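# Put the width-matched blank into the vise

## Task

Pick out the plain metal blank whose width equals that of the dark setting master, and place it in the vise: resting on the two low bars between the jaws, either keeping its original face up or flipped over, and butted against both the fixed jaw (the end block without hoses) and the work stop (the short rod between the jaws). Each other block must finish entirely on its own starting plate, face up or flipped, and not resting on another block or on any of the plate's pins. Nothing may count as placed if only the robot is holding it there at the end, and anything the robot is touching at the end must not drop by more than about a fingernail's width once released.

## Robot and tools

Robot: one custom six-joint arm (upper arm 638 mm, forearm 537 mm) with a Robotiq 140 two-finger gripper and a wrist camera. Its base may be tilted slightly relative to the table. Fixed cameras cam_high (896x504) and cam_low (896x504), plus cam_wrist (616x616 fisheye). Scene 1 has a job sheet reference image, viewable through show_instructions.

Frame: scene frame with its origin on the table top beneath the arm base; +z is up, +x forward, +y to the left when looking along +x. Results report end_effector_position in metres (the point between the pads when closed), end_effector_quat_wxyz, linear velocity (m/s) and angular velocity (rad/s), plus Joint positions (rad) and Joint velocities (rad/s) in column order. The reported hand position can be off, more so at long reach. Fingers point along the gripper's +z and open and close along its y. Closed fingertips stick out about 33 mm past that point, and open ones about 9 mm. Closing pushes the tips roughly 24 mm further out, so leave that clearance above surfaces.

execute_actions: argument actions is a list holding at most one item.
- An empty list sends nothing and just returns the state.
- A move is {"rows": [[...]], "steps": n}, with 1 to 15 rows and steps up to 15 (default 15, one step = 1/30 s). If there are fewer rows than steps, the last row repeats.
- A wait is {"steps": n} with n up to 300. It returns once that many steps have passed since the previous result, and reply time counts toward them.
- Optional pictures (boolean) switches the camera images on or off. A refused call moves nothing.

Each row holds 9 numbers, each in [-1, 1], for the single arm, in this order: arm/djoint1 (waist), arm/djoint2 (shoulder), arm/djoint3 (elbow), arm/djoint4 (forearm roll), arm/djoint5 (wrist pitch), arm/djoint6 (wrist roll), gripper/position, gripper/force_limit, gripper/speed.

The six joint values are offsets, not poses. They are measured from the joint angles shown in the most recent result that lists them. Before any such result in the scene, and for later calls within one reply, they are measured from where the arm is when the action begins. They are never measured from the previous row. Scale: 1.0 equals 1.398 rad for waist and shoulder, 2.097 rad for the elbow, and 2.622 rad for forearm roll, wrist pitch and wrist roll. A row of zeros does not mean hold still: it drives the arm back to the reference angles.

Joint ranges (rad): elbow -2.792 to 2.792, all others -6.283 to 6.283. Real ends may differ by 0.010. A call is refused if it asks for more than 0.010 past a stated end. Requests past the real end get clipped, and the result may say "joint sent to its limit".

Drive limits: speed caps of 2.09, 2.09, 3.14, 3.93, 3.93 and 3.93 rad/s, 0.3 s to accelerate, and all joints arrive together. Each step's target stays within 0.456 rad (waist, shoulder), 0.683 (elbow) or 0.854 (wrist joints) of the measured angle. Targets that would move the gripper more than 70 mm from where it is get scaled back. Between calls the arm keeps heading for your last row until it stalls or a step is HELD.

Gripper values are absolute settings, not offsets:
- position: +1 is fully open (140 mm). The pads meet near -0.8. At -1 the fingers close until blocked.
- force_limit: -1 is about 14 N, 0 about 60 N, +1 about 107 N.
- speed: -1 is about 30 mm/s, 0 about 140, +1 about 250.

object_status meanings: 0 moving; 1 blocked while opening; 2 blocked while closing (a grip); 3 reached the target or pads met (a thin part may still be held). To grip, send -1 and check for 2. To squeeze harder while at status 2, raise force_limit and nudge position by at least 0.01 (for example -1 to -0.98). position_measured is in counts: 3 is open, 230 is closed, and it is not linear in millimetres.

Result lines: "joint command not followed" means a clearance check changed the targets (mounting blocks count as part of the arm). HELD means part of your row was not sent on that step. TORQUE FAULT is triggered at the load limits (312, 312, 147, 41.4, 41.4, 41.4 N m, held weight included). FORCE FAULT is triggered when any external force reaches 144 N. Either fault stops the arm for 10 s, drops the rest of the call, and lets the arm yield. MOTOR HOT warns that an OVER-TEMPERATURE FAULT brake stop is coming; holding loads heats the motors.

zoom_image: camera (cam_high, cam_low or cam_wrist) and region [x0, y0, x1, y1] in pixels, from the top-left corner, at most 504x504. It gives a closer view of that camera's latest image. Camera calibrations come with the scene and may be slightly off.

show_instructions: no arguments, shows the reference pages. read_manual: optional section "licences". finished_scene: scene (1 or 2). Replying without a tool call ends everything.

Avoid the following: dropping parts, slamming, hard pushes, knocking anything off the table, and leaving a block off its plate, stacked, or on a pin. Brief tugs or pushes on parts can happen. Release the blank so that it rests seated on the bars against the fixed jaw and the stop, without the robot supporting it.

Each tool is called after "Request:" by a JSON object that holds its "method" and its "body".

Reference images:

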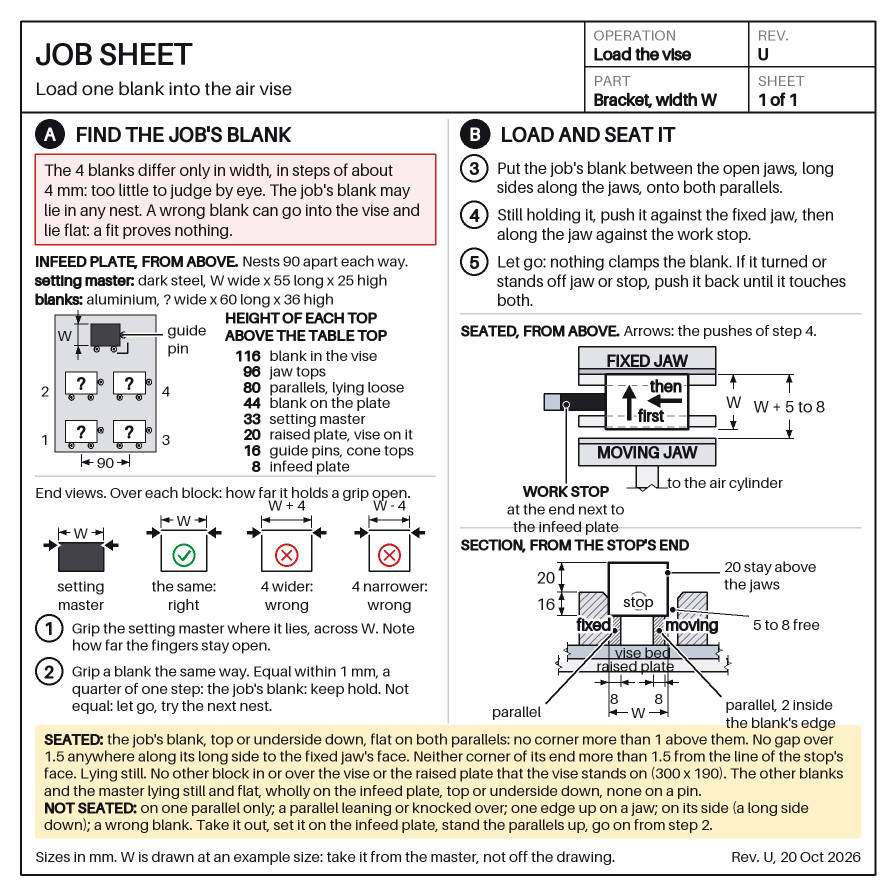

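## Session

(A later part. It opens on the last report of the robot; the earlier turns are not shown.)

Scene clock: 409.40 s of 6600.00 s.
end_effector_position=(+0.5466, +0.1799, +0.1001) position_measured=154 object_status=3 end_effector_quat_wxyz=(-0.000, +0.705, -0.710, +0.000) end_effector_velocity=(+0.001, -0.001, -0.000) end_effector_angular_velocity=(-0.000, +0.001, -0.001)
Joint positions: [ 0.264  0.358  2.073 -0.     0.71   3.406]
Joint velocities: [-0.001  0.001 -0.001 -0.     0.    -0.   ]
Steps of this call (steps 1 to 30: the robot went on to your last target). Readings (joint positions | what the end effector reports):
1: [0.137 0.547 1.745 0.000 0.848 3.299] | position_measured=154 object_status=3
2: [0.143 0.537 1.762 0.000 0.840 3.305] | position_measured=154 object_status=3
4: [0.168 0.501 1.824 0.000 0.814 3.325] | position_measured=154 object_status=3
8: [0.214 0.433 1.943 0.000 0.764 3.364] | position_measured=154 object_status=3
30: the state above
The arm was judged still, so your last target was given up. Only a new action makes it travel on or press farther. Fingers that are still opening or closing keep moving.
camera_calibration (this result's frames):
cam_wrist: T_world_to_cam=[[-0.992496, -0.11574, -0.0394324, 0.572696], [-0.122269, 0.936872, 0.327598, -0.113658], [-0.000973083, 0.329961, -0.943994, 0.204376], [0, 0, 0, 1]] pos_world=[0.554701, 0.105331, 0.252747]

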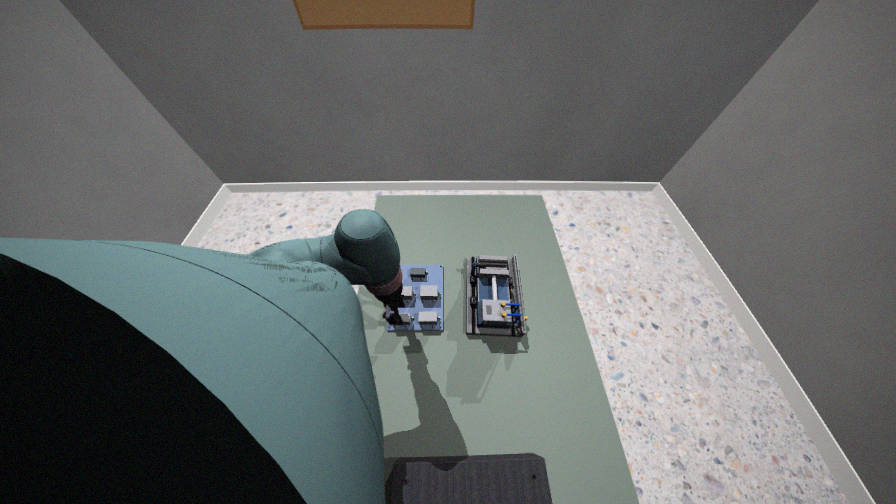

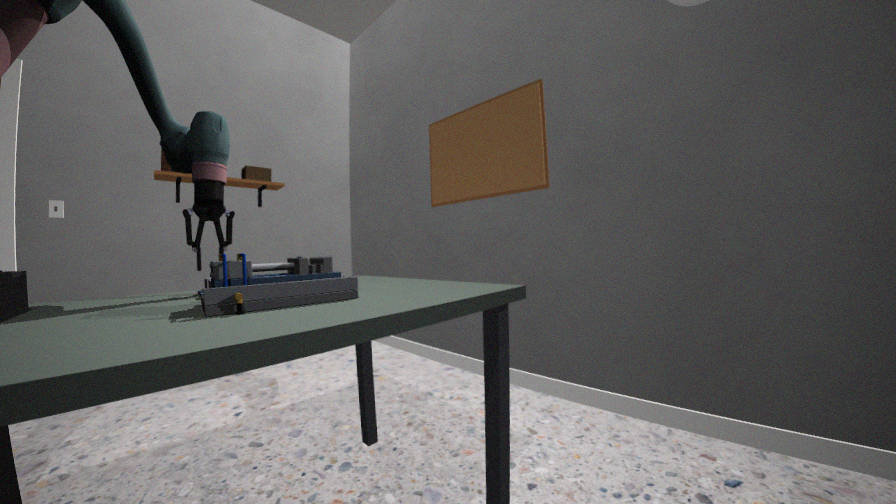

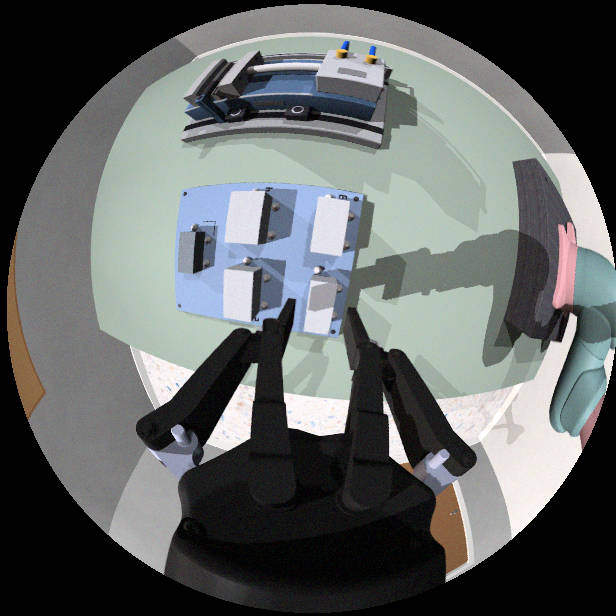

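Request:
{"method": "execute_actions", "body": {"actions": [{"rows": [[0,0.003,0.0008,0,-0.0023,0,-0.2,0.2,-0.6],[0,0.008,0.0022,0,-0.006,0,-0.2,0.2,-0.6],[0,0.014,0.0038,0,-0.0105,0,-0.2,0.2,-0.6],[0,0.020,0.0054,0,-0.015,0,-0.2,0.2,-0.6],[0,0.026,0.0071,0,-0.0195,0,-0.2,0.2,-0.6],[0,0.031,0.0084,0,-0.0233,0,-0.2,0.2,-0.6],[0,0.035,0.0095,0,-0.0263,0,-0.2,0.2,-0.6],[0,0.038,0.0103,0,-0.0285,0,-0.2,0.2,-0.6],[0,0.0396,0.0107,0,-0.0297,0,-0.2,0.2,-0.6],[0,0.0403,0.0109,0,-0.0302,0,-0.2,0.2,-0.6],[0,0.0403,0.0109,0,-0.0302,0,-0.2,0.2,-0.6],[0,0.0403,0.0109,0,-0.0302,0,-0.2,0.2,-0.6],[0,0.0403,0.0109,0,-0.0302,0,-0.2,0.2,-0.6],[0,0.0403,0.0109,0,-0.0302,0,-0.2,0.2,-0.6],[0,0.0403,0.0109,0,-0.0302,0,-1,0.2,-0.6]], "steps": 15}], "pictures": false}}

Request:
{"method": "execute_actions", "body": {"actions": [{"steps": 22}]}}

Scene clock: 448.30 s of 6600.00 s.
end_effector_position=(+0.5466, +0.1800, +0.0602) position_measured=154 object_status=0 end_effector_quat_wxyz=(-0.000, +0.705, -0.710, +0.000) end_effector_velocity=(+0.001, +0.000, -0.001) end_effector_angular_velocity=(+0.000, -0.002, -0.000)
Joint positions: [0.265 0.414 2.095 0.    0.631 3.406]
Joint velocities: [-0.     0.001 -0.001  0.    -0.002  0.   ]
Steps of this call (steps 1 to 90: nothing new was sent; then 35.40 s passed at rest; steps 91 to 105: all 15 steps of this action). Readings (joint positions | what the end effector reports):
91: [0.264 0.358 2.073 -0.000 0.710 3.406] | position_measured=154 object_status=3
92: [0.265 0.359 2.073 0.000 0.708 3.406] | position_measured=154 object_status=3
94: [0.265 0.369 2.077 0.000 0.695 3.406] | position_measured=154 object_status=3
98: [0.265 0.398 2.089 0.000 0.654 3.406] | position_measured=154 object_status=3
105: the state above

Scene clock: 449.03 s of 6600.00 s.
end_effector_position=(+0.5466, +0.1799, +0.0601) position_measured=192 object_status=2 end_effector_quat_wxyz=(-0.000, +0.705, -0.710, +0.000) end_effector_velocity=(-0.000, -0.000, -0.001) end_effector_angular_velocity=(-0.000, +0.001, +0.000)
Joint positions: [ 0.265  0.415  2.095 -0.     0.631  3.406]
Joint velocities: [-0.     0.001  0.    -0.    -0.    -0.   ]
Steps of this call (steps 1 to 15: the robot went on to your last target; steps 16 to 22: nothing new was sent). Readings (joint positions | what the end effector reports):
1: [0.265 0.414 2.095 0.000 0.631 3.406] | position_measured=156 object_status=0
2: [0.265 0.414 2.095 0.000 0.631 3.406] | position_measured=160 object_status=0
4: [0.265 0.414 2.095 0.000 0.631 3.406] | position_measured=168 object_status=0
8: [0.265 0.415 2.095 0.000 0.631 3.406] | position_measured=184 object_status=0
22: the state above
The arm was judged still, so your last target was given up. Only a new action makes it travel on or press farther. Fingers that are still opening or closing keep moving.
camera_calibration (this result's frames):
cam_wrist: T_world_to_cam=[[-0.992496, -0.11575, -0.0394089, 0.571123], [-0.122271, 0.936869, 0.327606, -0.10058], [-0.000999435, 0.329966, -0.943992, 0.16663], [0, 0, 0, 1]] pos_world=[0.554706, 0.105356, 0.212756]

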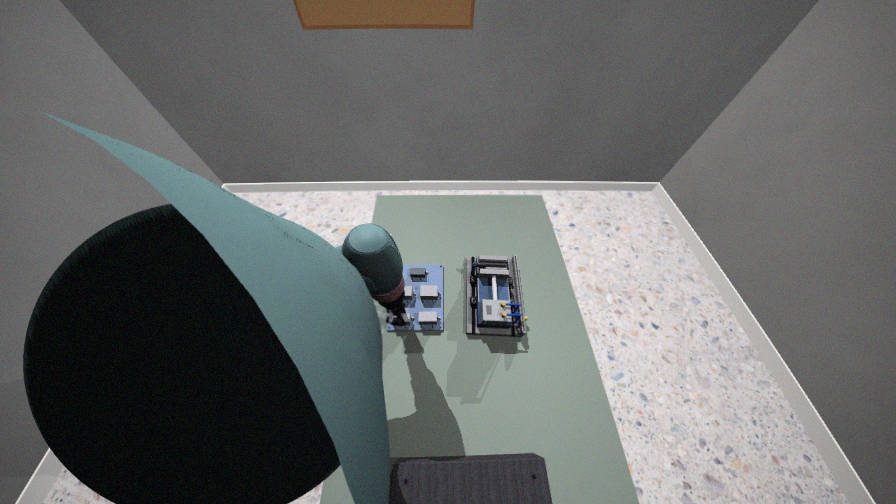

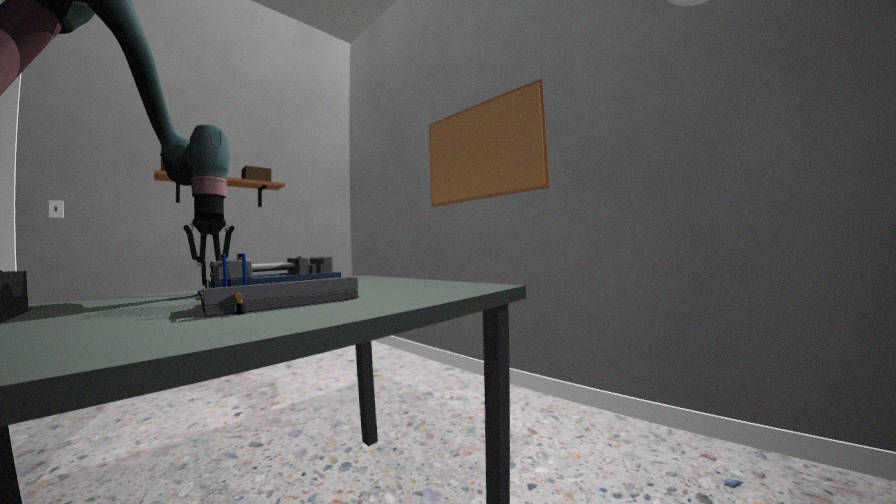

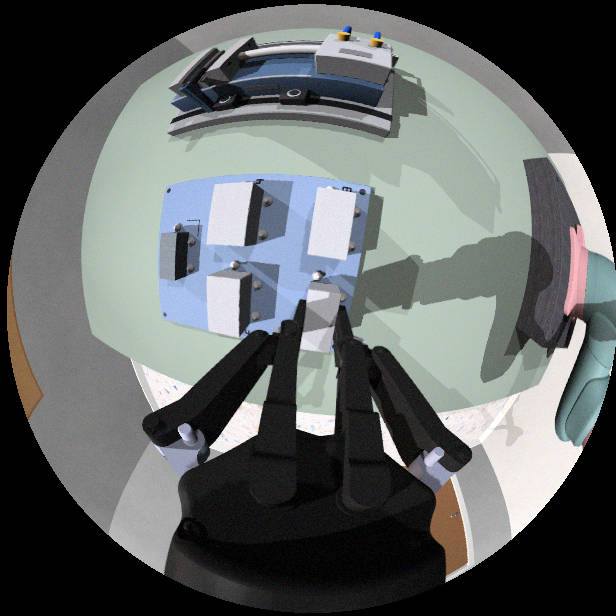

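Request:
{"method": "execute_actions", "body": {"actions": [{"rows": [[0,0,0,0,0,0,-0.98,0.6,-0.6],[0,0,0,0,0,0,-0.98,0.6,-0.6],[0,0,0,0,0,0,-0.98,0.6,-0.6],[0,0,0,0,0,0,-0.98,0.6,-0.6],[0,0,0,0,0,0,-0.98,0.6,-0.6],[0,-0.002,-0.0005,0,0.0015,0,-0.98,0.6,-0.6],[0,-0.006,-0.0016,0,0.0045,0,-0.98,0.6,-0.6],[0,-0.012,-0.0033,0,0.009,0,-0.98,0.6,-0.6],[0,-0.020,-0.0054,0,0.015,0,-0.98,0.6,-0.6],[0,-0.030,-0.0081,0,0.0225,0,-0.98,0.6,-0.6],[0,-0.0402,-0.0109,0,0.0302,0,-0.98,0.6,-0.6],[0,-0.053,-0.016,0,0.041,0,-0.98,0.6,-0.6],[0,-0.068,-0.022,0,0.054,0,-0.98,0.6,-0.6],[0,-0.085,-0.029,0,0.0685,0,-0.98,0.6,-0.6],[0,-0.11874,-0.04404,0,0.09854,0.15,-0.98,0.6,-0.6]], "steps": 15}], "pictures": false}}

Request:
{"method": "execute_actions", "body": {"actions": [{"steps": 15}]}}

Scene clock: 529.83 s of 6600.00 s.
end_effector_position=(+0.5476, +0.1802, +0.1183) position_measured=194 object_status=2 end_effector_quat_wxyz=(-0.000, +0.705, -0.710, +0.000) end_effector_velocity=(+0.014, +0.004, +0.412) end_effector_angular_velocity=(+0.002, -0.008, -0.016)
Joint positions: [ 0.264  0.335  2.058 -0.     0.747  3.407]
Joint velocities: [-0.    -0.522 -0.307  0.     0.82   0.016]
Steps of this call (steps 1 to 90: nothing new was sent; then 77.30 s passed at rest; steps 91 to 105: all 15 steps of this action). Readings (joint positions | what the end effector reports):
91: [0.264 0.415 2.095 -0.000 0.631 3.406] | position_measured=192 object_status=0
92: [0.264 0.415 2.095 -0.000 0.631 3.406] | position_measured=194 object_status=0
94: [0.264 0.415 2.095 -0.000 0.631 3.406] | position_measured=194 object_status=0
98: [0.264 0.411 2.095 -0.000 0.636 3.406] | position_measured=194 object_status=2
105: the state above

Scene clock: 530.33 s of 6600.00 s.
end_effector_position=(+0.5467, +0.1799, +0.1899) position_measured=194 object_status=2 end_effector_quat_wxyz=(+0.000, -0.553, +0.833, -0.000) end_effector_velocity=(-0.000, +0.001, -0.000) end_effector_angular_velocity=(-0.000, -0.000, -0.000)
Joint positions: [ 0.264  0.249  2.003 -0.     0.889  3.8  ]
Joint velocities: [ 0.001  0.    -0.    -0.    -0.     0.001]
Steps of this call (steps 1 to 15: the robot went on to your last target). Readings (joint positions | what the end effector reports):
1: [0.264 0.318 2.048 -0.000 0.774 3.412] | position_measured=194 object_status=2
2: [0.264 0.304 2.039 -0.000 0.797 3.430] | position_measured=194 object_status=2
4: [0.264 0.282 2.025 -0.000 0.834 3.510] | position_measured=194 object_status=2
8: [0.264 0.254 2.007 -0.000 0.880 3.745] | position_measured=194 object_status=2
15: the state above
camera_calibration (this result's frames):
cam_wrist: T_world_to_cam=[[-0.961122, 0.273331, -0.0391652, 0.489141], [0.24605, 0.91216, 0.327756, -0.339983], [0.125311, 0.305377, -0.94395, 0.224505], [0, 0, 0, 1]] pos_world=[0.525645, 0.107863, 0.34251]

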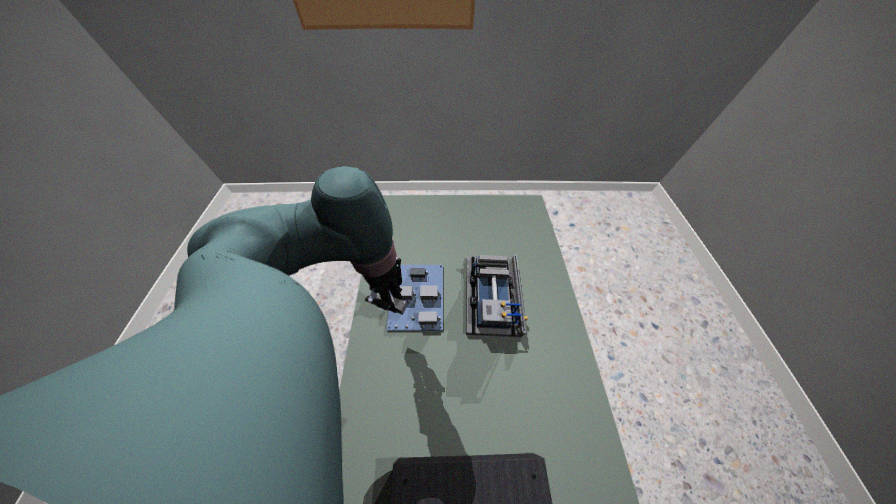

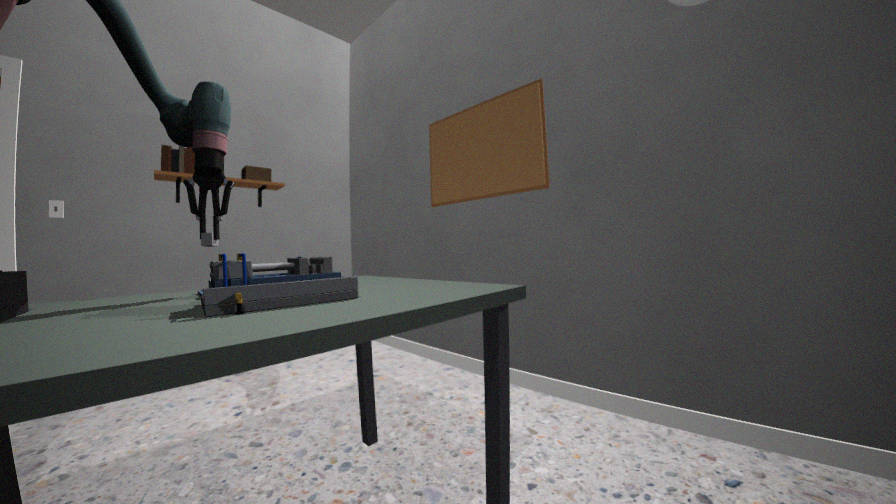

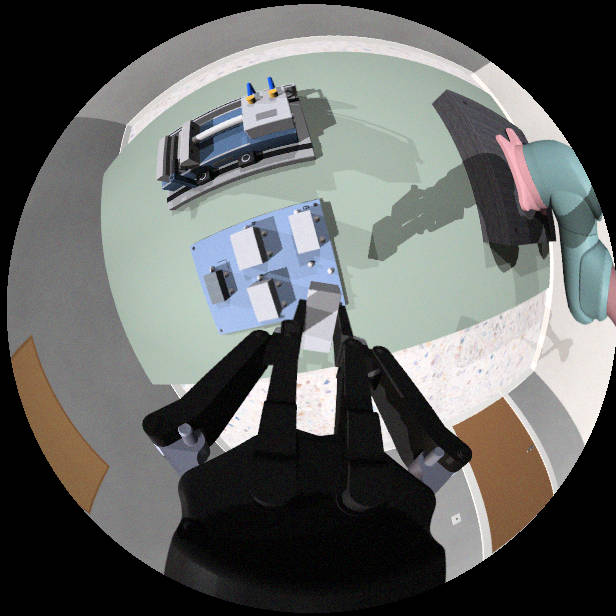

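Request:
{"method": "execute_actions", "body": {"actions": [{"rows": [[-0.37049,0.13664,-0.14680,0,0.04456,0.87084,-0.98,0.6,-0.6]], "steps": 15}], "pictures": false}}

Request:
{"method": "execute_actions", "body": {"actions": [{"steps": 30}]}}

Scene clock: 542.70 s of 6600.00 s.
end_effector_position=(+0.6583, +0.0240, +0.1975) position_measured=194 object_status=2 end_effector_quat_wxyz=(+0.000, -0.149, +0.989, +0.000) end_effector_velocity=(+0.174, -0.375, +0.008) end_effector_angular_velocity=(+0.001, +0.003, -2.270)
Joint positions: [-0.009  0.352  1.837 -0.     0.952  4.397]
Joint velocities: [-0.565  0.205 -0.327 -0.     0.124  1.705]
Steps of this call (steps 1 to 15: the robot went on to your last target; steps 16 to 90: nothing new was sent; then 8.87 s passed at rest; steps 91 to 105: all 15 steps of this action). Readings (joint positions | what the end effector reports):
91: [0.264 0.249 2.003 -0.000 0.889 3.800] | position_measured=194 object_status=2
92: [0.261 0.250 2.001 -0.000 0.890 3.807] | position_measured=194 object_status=2
94: [0.231 0.262 1.981 -0.000 0.898 3.863] | position_measured=194 object_status=2
98: [0.136 0.299 1.921 -0.000 0.920 4.043] | position_measured=194 object_status=2
105: the state above

Scene clock: 543.70 s of 6600.00 s.
end_effector_position=(+0.7102, -0.1532, +0.1997) position_measured=194 object_status=2 end_effector_quat_wxyz=(+0.000, +0.728, +0.686, +0.000) end_effector_velocity=(-0.000, -0.000, +0.000) end_effector_angular_velocity=(-0.000, -0.000, -0.001)
Joint positions: [-0.254  0.44   1.695 -0.     1.006  6.083]
Joint velocities: [-0. -0.  0. -0. -0.  0.]
Steps of this call (steps 1 to 30: the robot went on to your last target). Readings (joint positions | what the end effector reports):
1: [-0.028 0.358 1.826 -0.000 0.956 4.456] | position_measured=194 object_status=2
2: [-0.047 0.365 1.815 -0.000 0.960 4.518] | position_measured=194 object_status=2
4: [-0.082 0.378 1.795 -0.000 0.968 4.653] | position_measured=194 object_status=2
8: [-0.146 0.401 1.758 -0.000 0.982 4.971] | position_measured=194 object_status=2
30: the state above
camera_calibration (this result's frames):
cam_wrist: T_world_to_cam=[[0.997252, 0.0635346, -0.038098, -0.685409], [0.0725275, -0.942117, 0.327345, -0.240364], [-0.0150951, -0.329208, -0.944137, 0.317496], [0, 0, 0, 1]] pos_world=[0.705751, -0.0783816, 0.352329]

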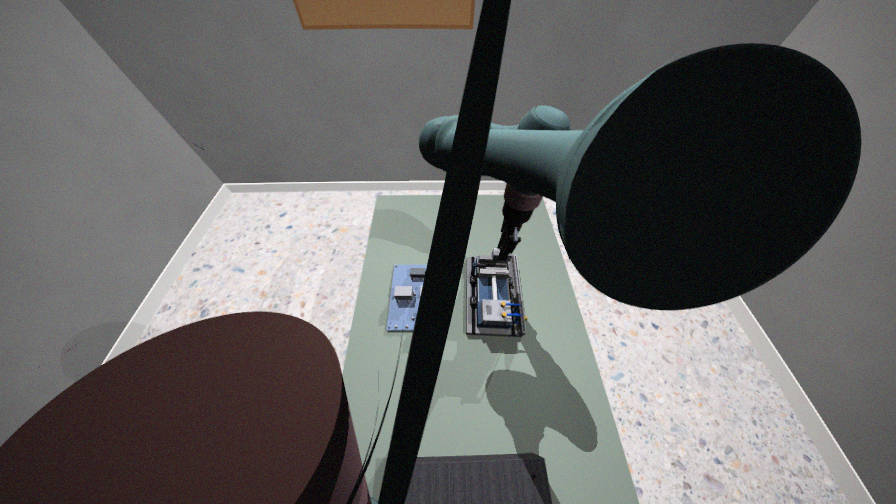

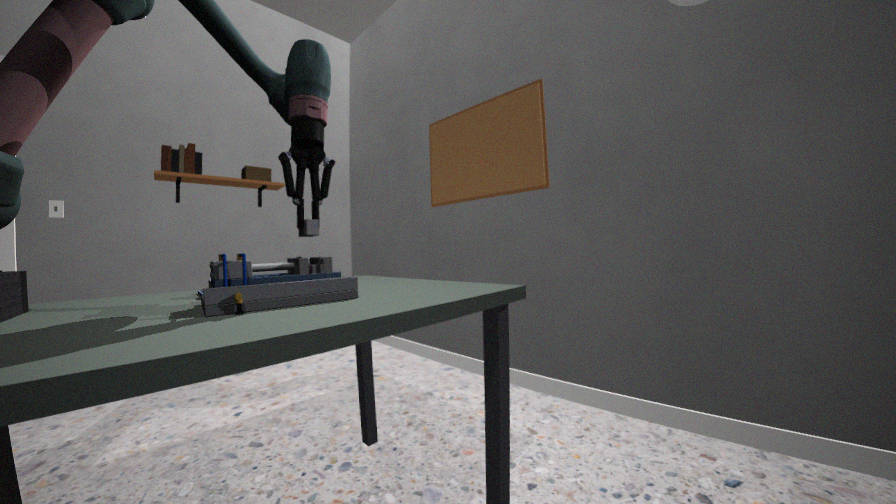

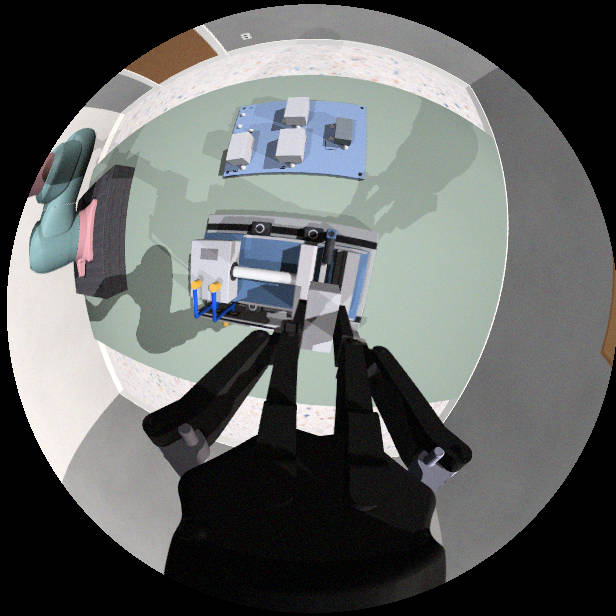

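Request:
{"method": "zoom_image", "body": {"camera": "cam_wrist", "region": [270, 215, 390, 355]}}

Request:
{"method": "zoom_image", "body": {"camera": "cam_low", "region": [260, 190, 360, 290]}}

Region (270, 215, 390, 355) of cam_wrist's 616x616 image, scaled by 3.600, with more detail than that image has; it fills the left 432 columns of this view, and the rest is white.

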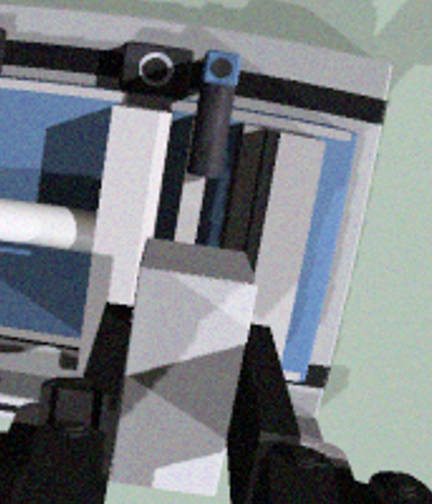

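Region (260, 190, 360, 290) of cam_low's 896x504 image, scaled by 5.040, with more detail than that image has.

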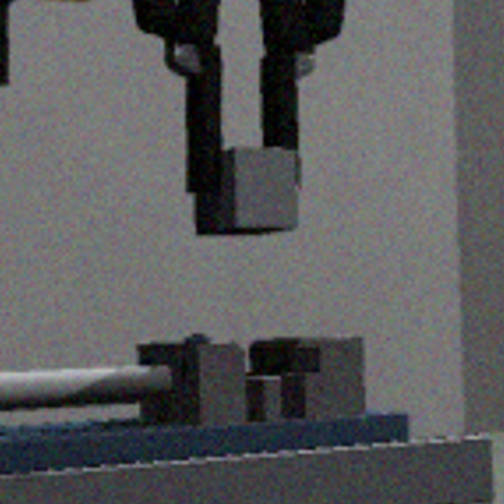

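Request:
{"method": "zoom_image", "body": {"camera": "cam_wrist", "region": [295, 225, 365, 305]}}

Region (295, 225, 365, 305) of cam_wrist's 616x616 image, scaled by 6.300, with more detail than that image has; it fills the left 441 columns of this view, and the rest is white.

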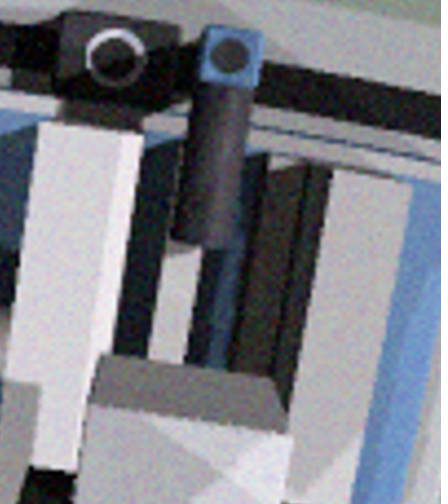

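Request:
{"method": "execute_actions", "body": {"actions": [{"rows": [[0.001,0.0033,0.0012,0,-0.0027,0.0011,-0.98,0.6,-0.6],[0.0026,0.0083,0.0029,0,-0.0068,0.0028,-0.98,0.6,-0.6],[0.0041,0.0133,0.0047,0,-0.0108,0.0045,-0.98,0.6,-0.6],[0.0057,0.0183,0.0064,0,-0.0149,0.0062,-0.98,0.6,-0.6],[0.0072,0.0233,0.0081,0,-0.0189,0.0078,-0.98,0.6,-0.6],[0.0085,0.0276,0.0097,0,-0.0224,0.0093,-0.98,0.6,-0.6],[0.0095,0.0306,0.0107,0,-0.0249,0.0103,-0.98,0.6,-0.6],[0.0101,0.0326,0.0114,0,-0.0265,0.011,-0.98,0.6,-0.6],[0.01029,0.03327,0.01163,0,-0.02704,0.01121,-0.98,0.6,-0.6]], "steps": 15}], "pictures": false}}

Request:
{"method": "execute_actions", "body": {"actions": [{"steps": 6}]}}

Request:
{"method": "zoom_image", "body": {"camera": "cam_wrist", "region": [275, 225, 385, 355]}}

Scene clock: 664.20 s of 6600.00 s.
end_effector_position=(+0.7173, -0.1443, +0.1551) position_measured=194 object_status=2 end_effector_quat_wxyz=(+0.000, +0.733, +0.680, +0.000) end_effector_velocity=(-0.001, -0.000, -0.001) end_effector_angular_velocity=(+0.000, +0.001, -0.001)
Joint positions: [-0.239  0.486  1.72  -0.     0.935  6.112]
Joint velocities: [-0.001  0.001  0.001  0.    -0.001  0.001]
Steps of this call (steps 1 to 15: the robot went on to your last target; steps 16 to 90: nothing new was sent; then 117.00 s passed at rest; steps 91 to 105: all 15 steps of this action). Readings (joint positions | what the end effector reports):
91: [-0.254 0.440 1.695 -0.000 1.006 6.083] | position_measured=194 object_status=2
92: [-0.253 0.441 1.695 -0.000 1.004 6.084] | position_measured=194 object_status=2
94: [-0.250 0.450 1.700 -0.000 0.990 6.089] | position_measured=194 object_status=2
98: [-0.242 0.476 1.714 -0.000 0.951 6.105] | position_measured=194 object_status=2
105: the state above

Scene clock: 664.40 s of 6600.00 s.
end_effector_position=(+0.7172, -0.1442, +0.1550) position_measured=194 object_status=2 end_effector_quat_wxyz=(+0.000, +0.733, +0.680, +0.000) end_effector_velocity=(-0.001, +0.000, -0.001) end_effector_angular_velocity=(+0.001, +0.002, +0.001)
Joint positions: [-0.239  0.486  1.72  -0.     0.935  6.112]
Joint velocities: [-0.     0.001  0.001  0.     0.    -0.001]
Steps of this call (steps 1 to 6: the robot went on to your last target). Readings (joint positions | what the end effector reports):
1: [-0.239 0.486 1.720 -0.000 0.935 6.112] | position_measured=194 object_status=2
2: [-0.239 0.486 1.720 -0.000 0.935 6.112] | position_measured=194 object_status=2
4: [-0.239 0.486 1.720 -0.000 0.935 6.112] | position_measured=194 object_status=2
6: the state above
camera_calibration (this result's frames):
cam_wrist: T_world_to_cam=[[0.998092, 0.0485885, -0.0380995, -0.697479], [0.0584068, -0.943098, 0.327345, -0.207787], [-0.0200264, -0.328946, -0.944136, 0.281965], [0, 0, 0, 1]] pos_world=[0.713931, -0.0693231, 0.307658]

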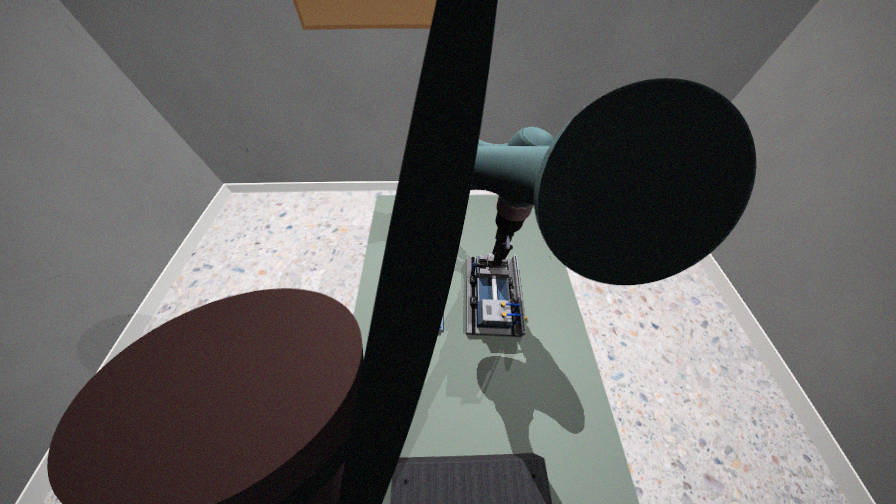

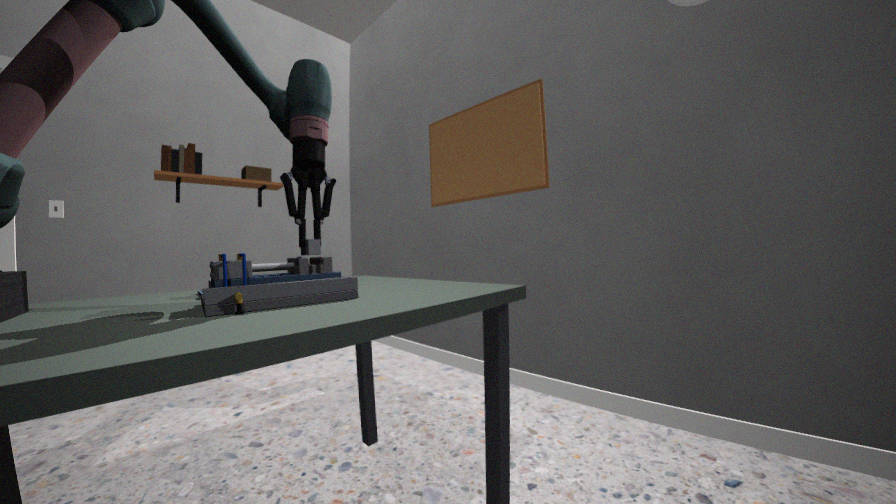

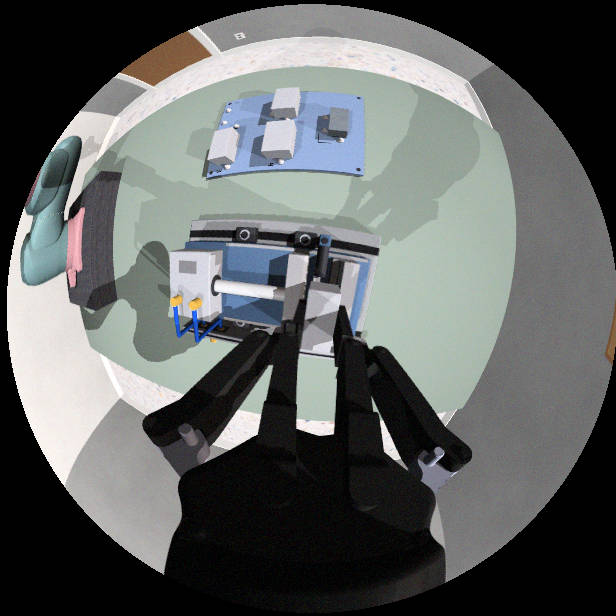

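Region (275, 225, 385, 355) of cam_wrist's 616x616 image, scaled by 3.877, with more detail than that image has; it fills the left 426 columns of this view, and the rest is white.

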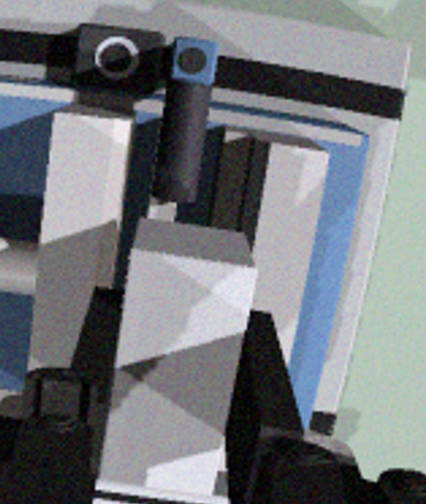

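Request:
{"method": "zoom_image", "body": {"camera": "cam_wrist", "region": [290, 245, 360, 310]}}

Request:
{"method": "zoom_image", "body": {"camera": "cam_low", "region": [280, 220, 345, 285]}}

Request:
{"method": "zoom_image", "body": {"camera": "cam_high", "region": [460, 235, 530, 295]}}

Region (290, 245, 360, 310) of cam_wrist's 616x616 image, scaled by 7.200, with more detail than that image has; it fills the top 468 rows of this view, and the rest is white.

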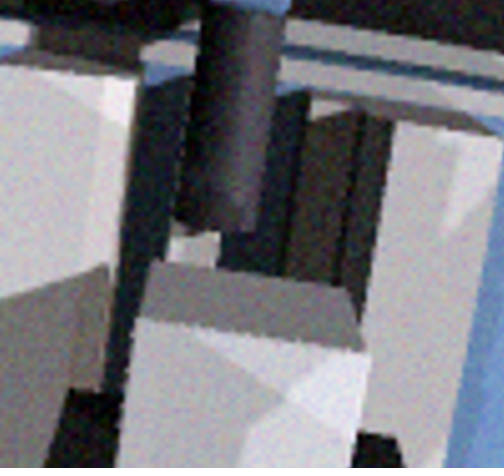

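Region (280, 220, 345, 285) of cam_low's 896x504 image, scaled by 7.754, with more detail than that image has.

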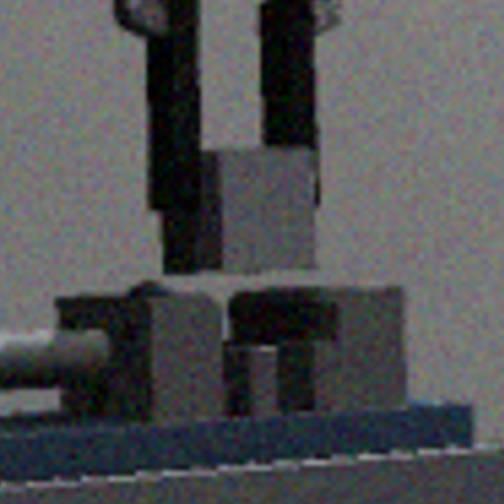

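Region (460, 235, 530, 295) of cam_high's 896x504 image, scaled by 7.200, with more detail than that image has; it fills the top 432 rows of this view, and the rest is white.

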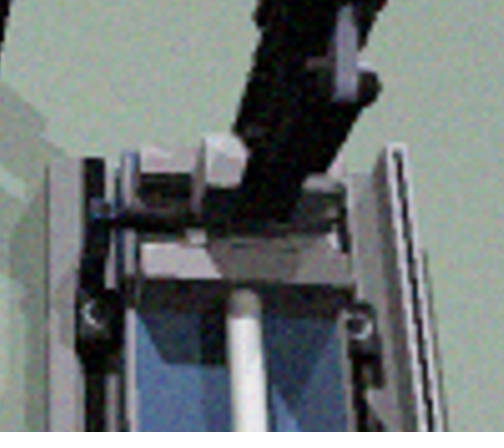

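Request:
{"method": "execute_actions", "body": {"actions": [{"rows": [[-0.00024,-0.00127,0.00143,0,-0.00047,-0.00013,-0.98,0.6,-0.6],[-0.00048,-0.00254,0.00286,0,-0.00093,-0.00026,-0.98,0.6,-0.6],[-0.00048,-0.00254,0.00286,0,-0.00093,-0.00026,-0.98,0.6,-0.6],[-0.00048,-0.00254,0.00286,0,-0.00093,-0.00026,-0.98,0.6,-0.6],[-0.00048,-0.00182,0.00321,0,-0.0016,-0.00026,-0.98,0.6,-0.6],[-0.00048,-0.00109,0.00356,0,-0.00226,-0.00026,-0.98,0.6,-0.6],[-0.00048,-0.00037,0.00391,0,-0.00293,-0.00026,-0.98,0.6,-0.6],[-0.00048,0.00036,0.00426,0,-0.00359,-0.00026,-0.98,0.6,-0.6],[-0.00048,0.00109,0.00461,0,-0.00426,-0.00026,-0.98,0.6,-0.6],[-0.00048,0.00181,0.00495,0,-0.00493,-0.00026,-0.98,0.6,-0.6],[-0.00048,0.00254,0.0053,0,-0.00559,-0.00026,-0.98,0.6,-0.6],[-0.00048,0.00326,0.00565,0,-0.00626,-0.00026,-0.98,0.6,-0.6],[-0.00048,0.00399,0.006,0,-0.00692,-0.00026,-0.98,0.6,-0.6],[-0.00048,0.00471,0.00635,0,-0.00759,-0.00026,-0.98,0.6,-0.6],[-0.00048,0.00471,0.00635,0,-0.00759,-0.00026,-0.98,0.6,-0.6]], "steps": 15}], "pictures": false}}

Request:
{"method": "execute_actions", "body": {"actions": [{"steps": 8}]}}

Request:
{"method": "zoom_image", "body": {"camera": "cam_wrist", "region": [290, 245, 360, 310]}}

Request:
{"method": "zoom_image", "body": {"camera": "cam_low", "region": [280, 220, 345, 285]}}

Scene clock: 784.90 s of 6600.00 s.
end_effector_position=(+0.7145, -0.1440, +0.1456) position_measured=194 object_status=2 end_effector_quat_wxyz=(+0.000, +0.733, +0.680, +0.000) end_effector_velocity=(-0.000, -0.000, -0.027) end_effector_angular_velocity=(+0.000, +0.001, -0.001)
Joint positions: [-0.24   0.492  1.732 -0.     0.917  6.111]
Joint velocities: [-0.001  0.026  0.018  0.    -0.043 -0.   ]
Steps of this call (steps 1 to 15: the robot went on to your last target; steps 16 to 90: nothing new was sent; then 117.00 s passed at rest; steps 91 to 105: all 15 steps of this action). Readings (joint positions | what the end effector reports):
91: [-0.239 0.486 1.720 -0.000 0.935 6.112] | position_measured=194 object_status=2
92: [-0.239 0.486 1.721 -0.000 0.935 6.112] | position_measured=194 object_status=2
94: [-0.239 0.483 1.725 -0.000 0.933 6.112] | position_measured=194 object_status=2
98: [-0.240 0.485 1.727 -0.000 0.929 6.111] | position_measured=194 object_status=2
105: the state above

Scene clock: 785.17 s of 6600.00 s.
end_effector_position=(+0.7145, -0.1440, +0.1445) position_measured=194 object_status=2 end_effector_quat_wxyz=(+0.000, +0.733, +0.680, +0.000) end_effector_velocity=(+0.000, -0.000, -0.000) end_effector_angular_velocity=(+0.000, -0.000, -0.000)
Joint positions: [-0.24   0.493  1.733 -0.     0.915  6.111]
Joint velocities: [-0.  0. -0.  0. -0. -0.]
Steps of this call (steps 1 to 8: the robot went on to your last target). Readings (joint positions | what the end effector reports):
1: [-0.240 0.492 1.733 -0.000 0.916 6.111] | position_measured=194 object_status=2
2: [-0.240 0.493 1.733 -0.000 0.916 6.111] | position_measured=194 object_status=2
4: [-0.240 0.493 1.733 -0.000 0.915 6.111] | position_measured=194 object_status=2
8: the state above
camera_calibration (this result's frames):
cam_wrist: T_world_to_cam=[[0.998094, 0.0485635, -0.0380751, -0.695178], [0.0583744, -0.943113, 0.327307, -0.20398], [-0.0200139, -0.328906, -0.944151, 0.272055], [0, 0, 0, 1]] pos_world=[0.711205, -0.0691351, 0.297156]

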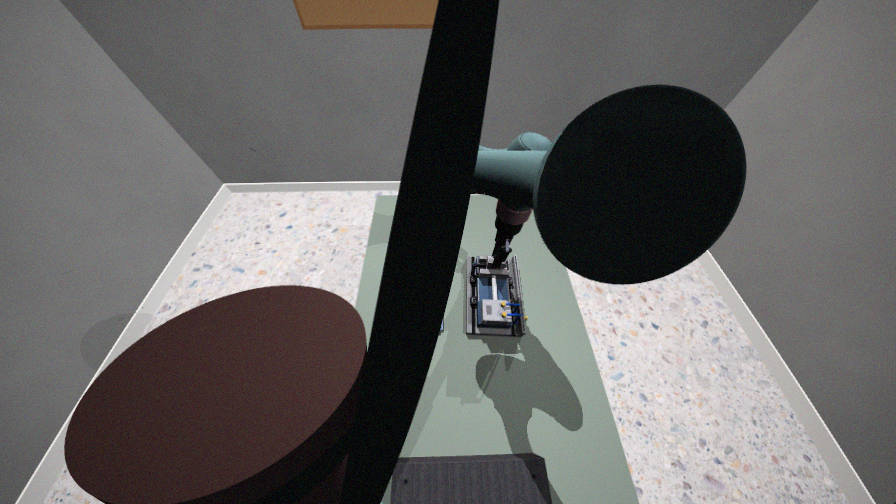

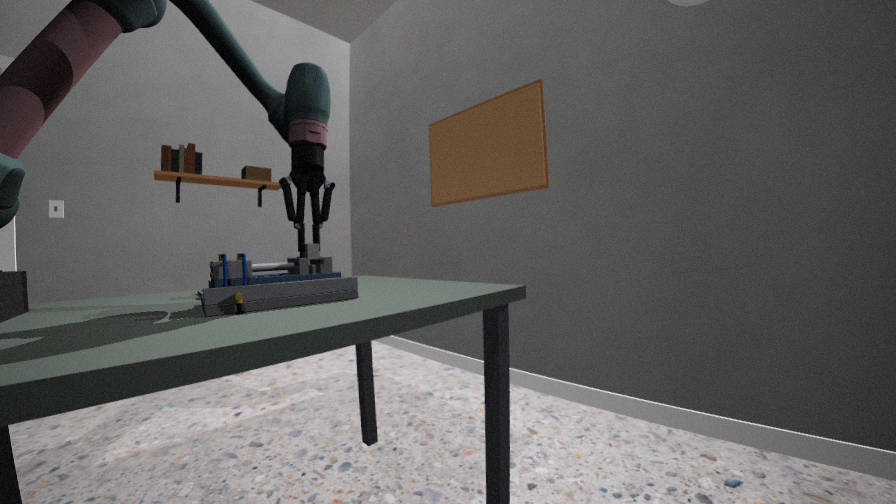

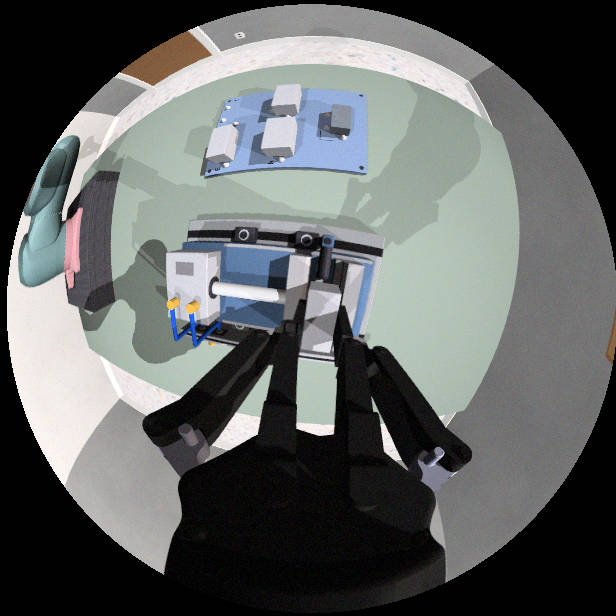

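Region (290, 245, 360, 310) of cam_wrist's 616x616 image, scaled by 7.200, with more detail than that image has; it fills the top 468 rows of this view, and the rest is white.

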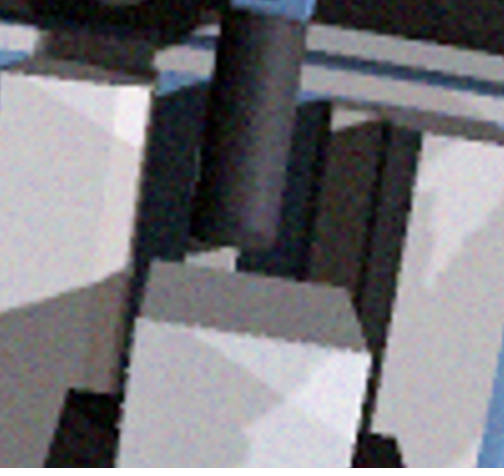

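Region (280, 220, 345, 285) of cam_low's 896x504 image, scaled by 7.754, with more detail than that image has.

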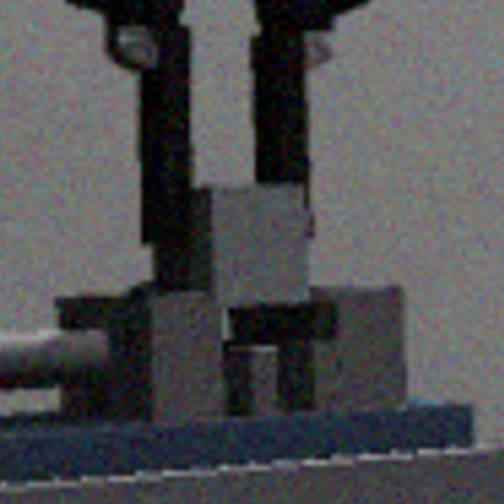

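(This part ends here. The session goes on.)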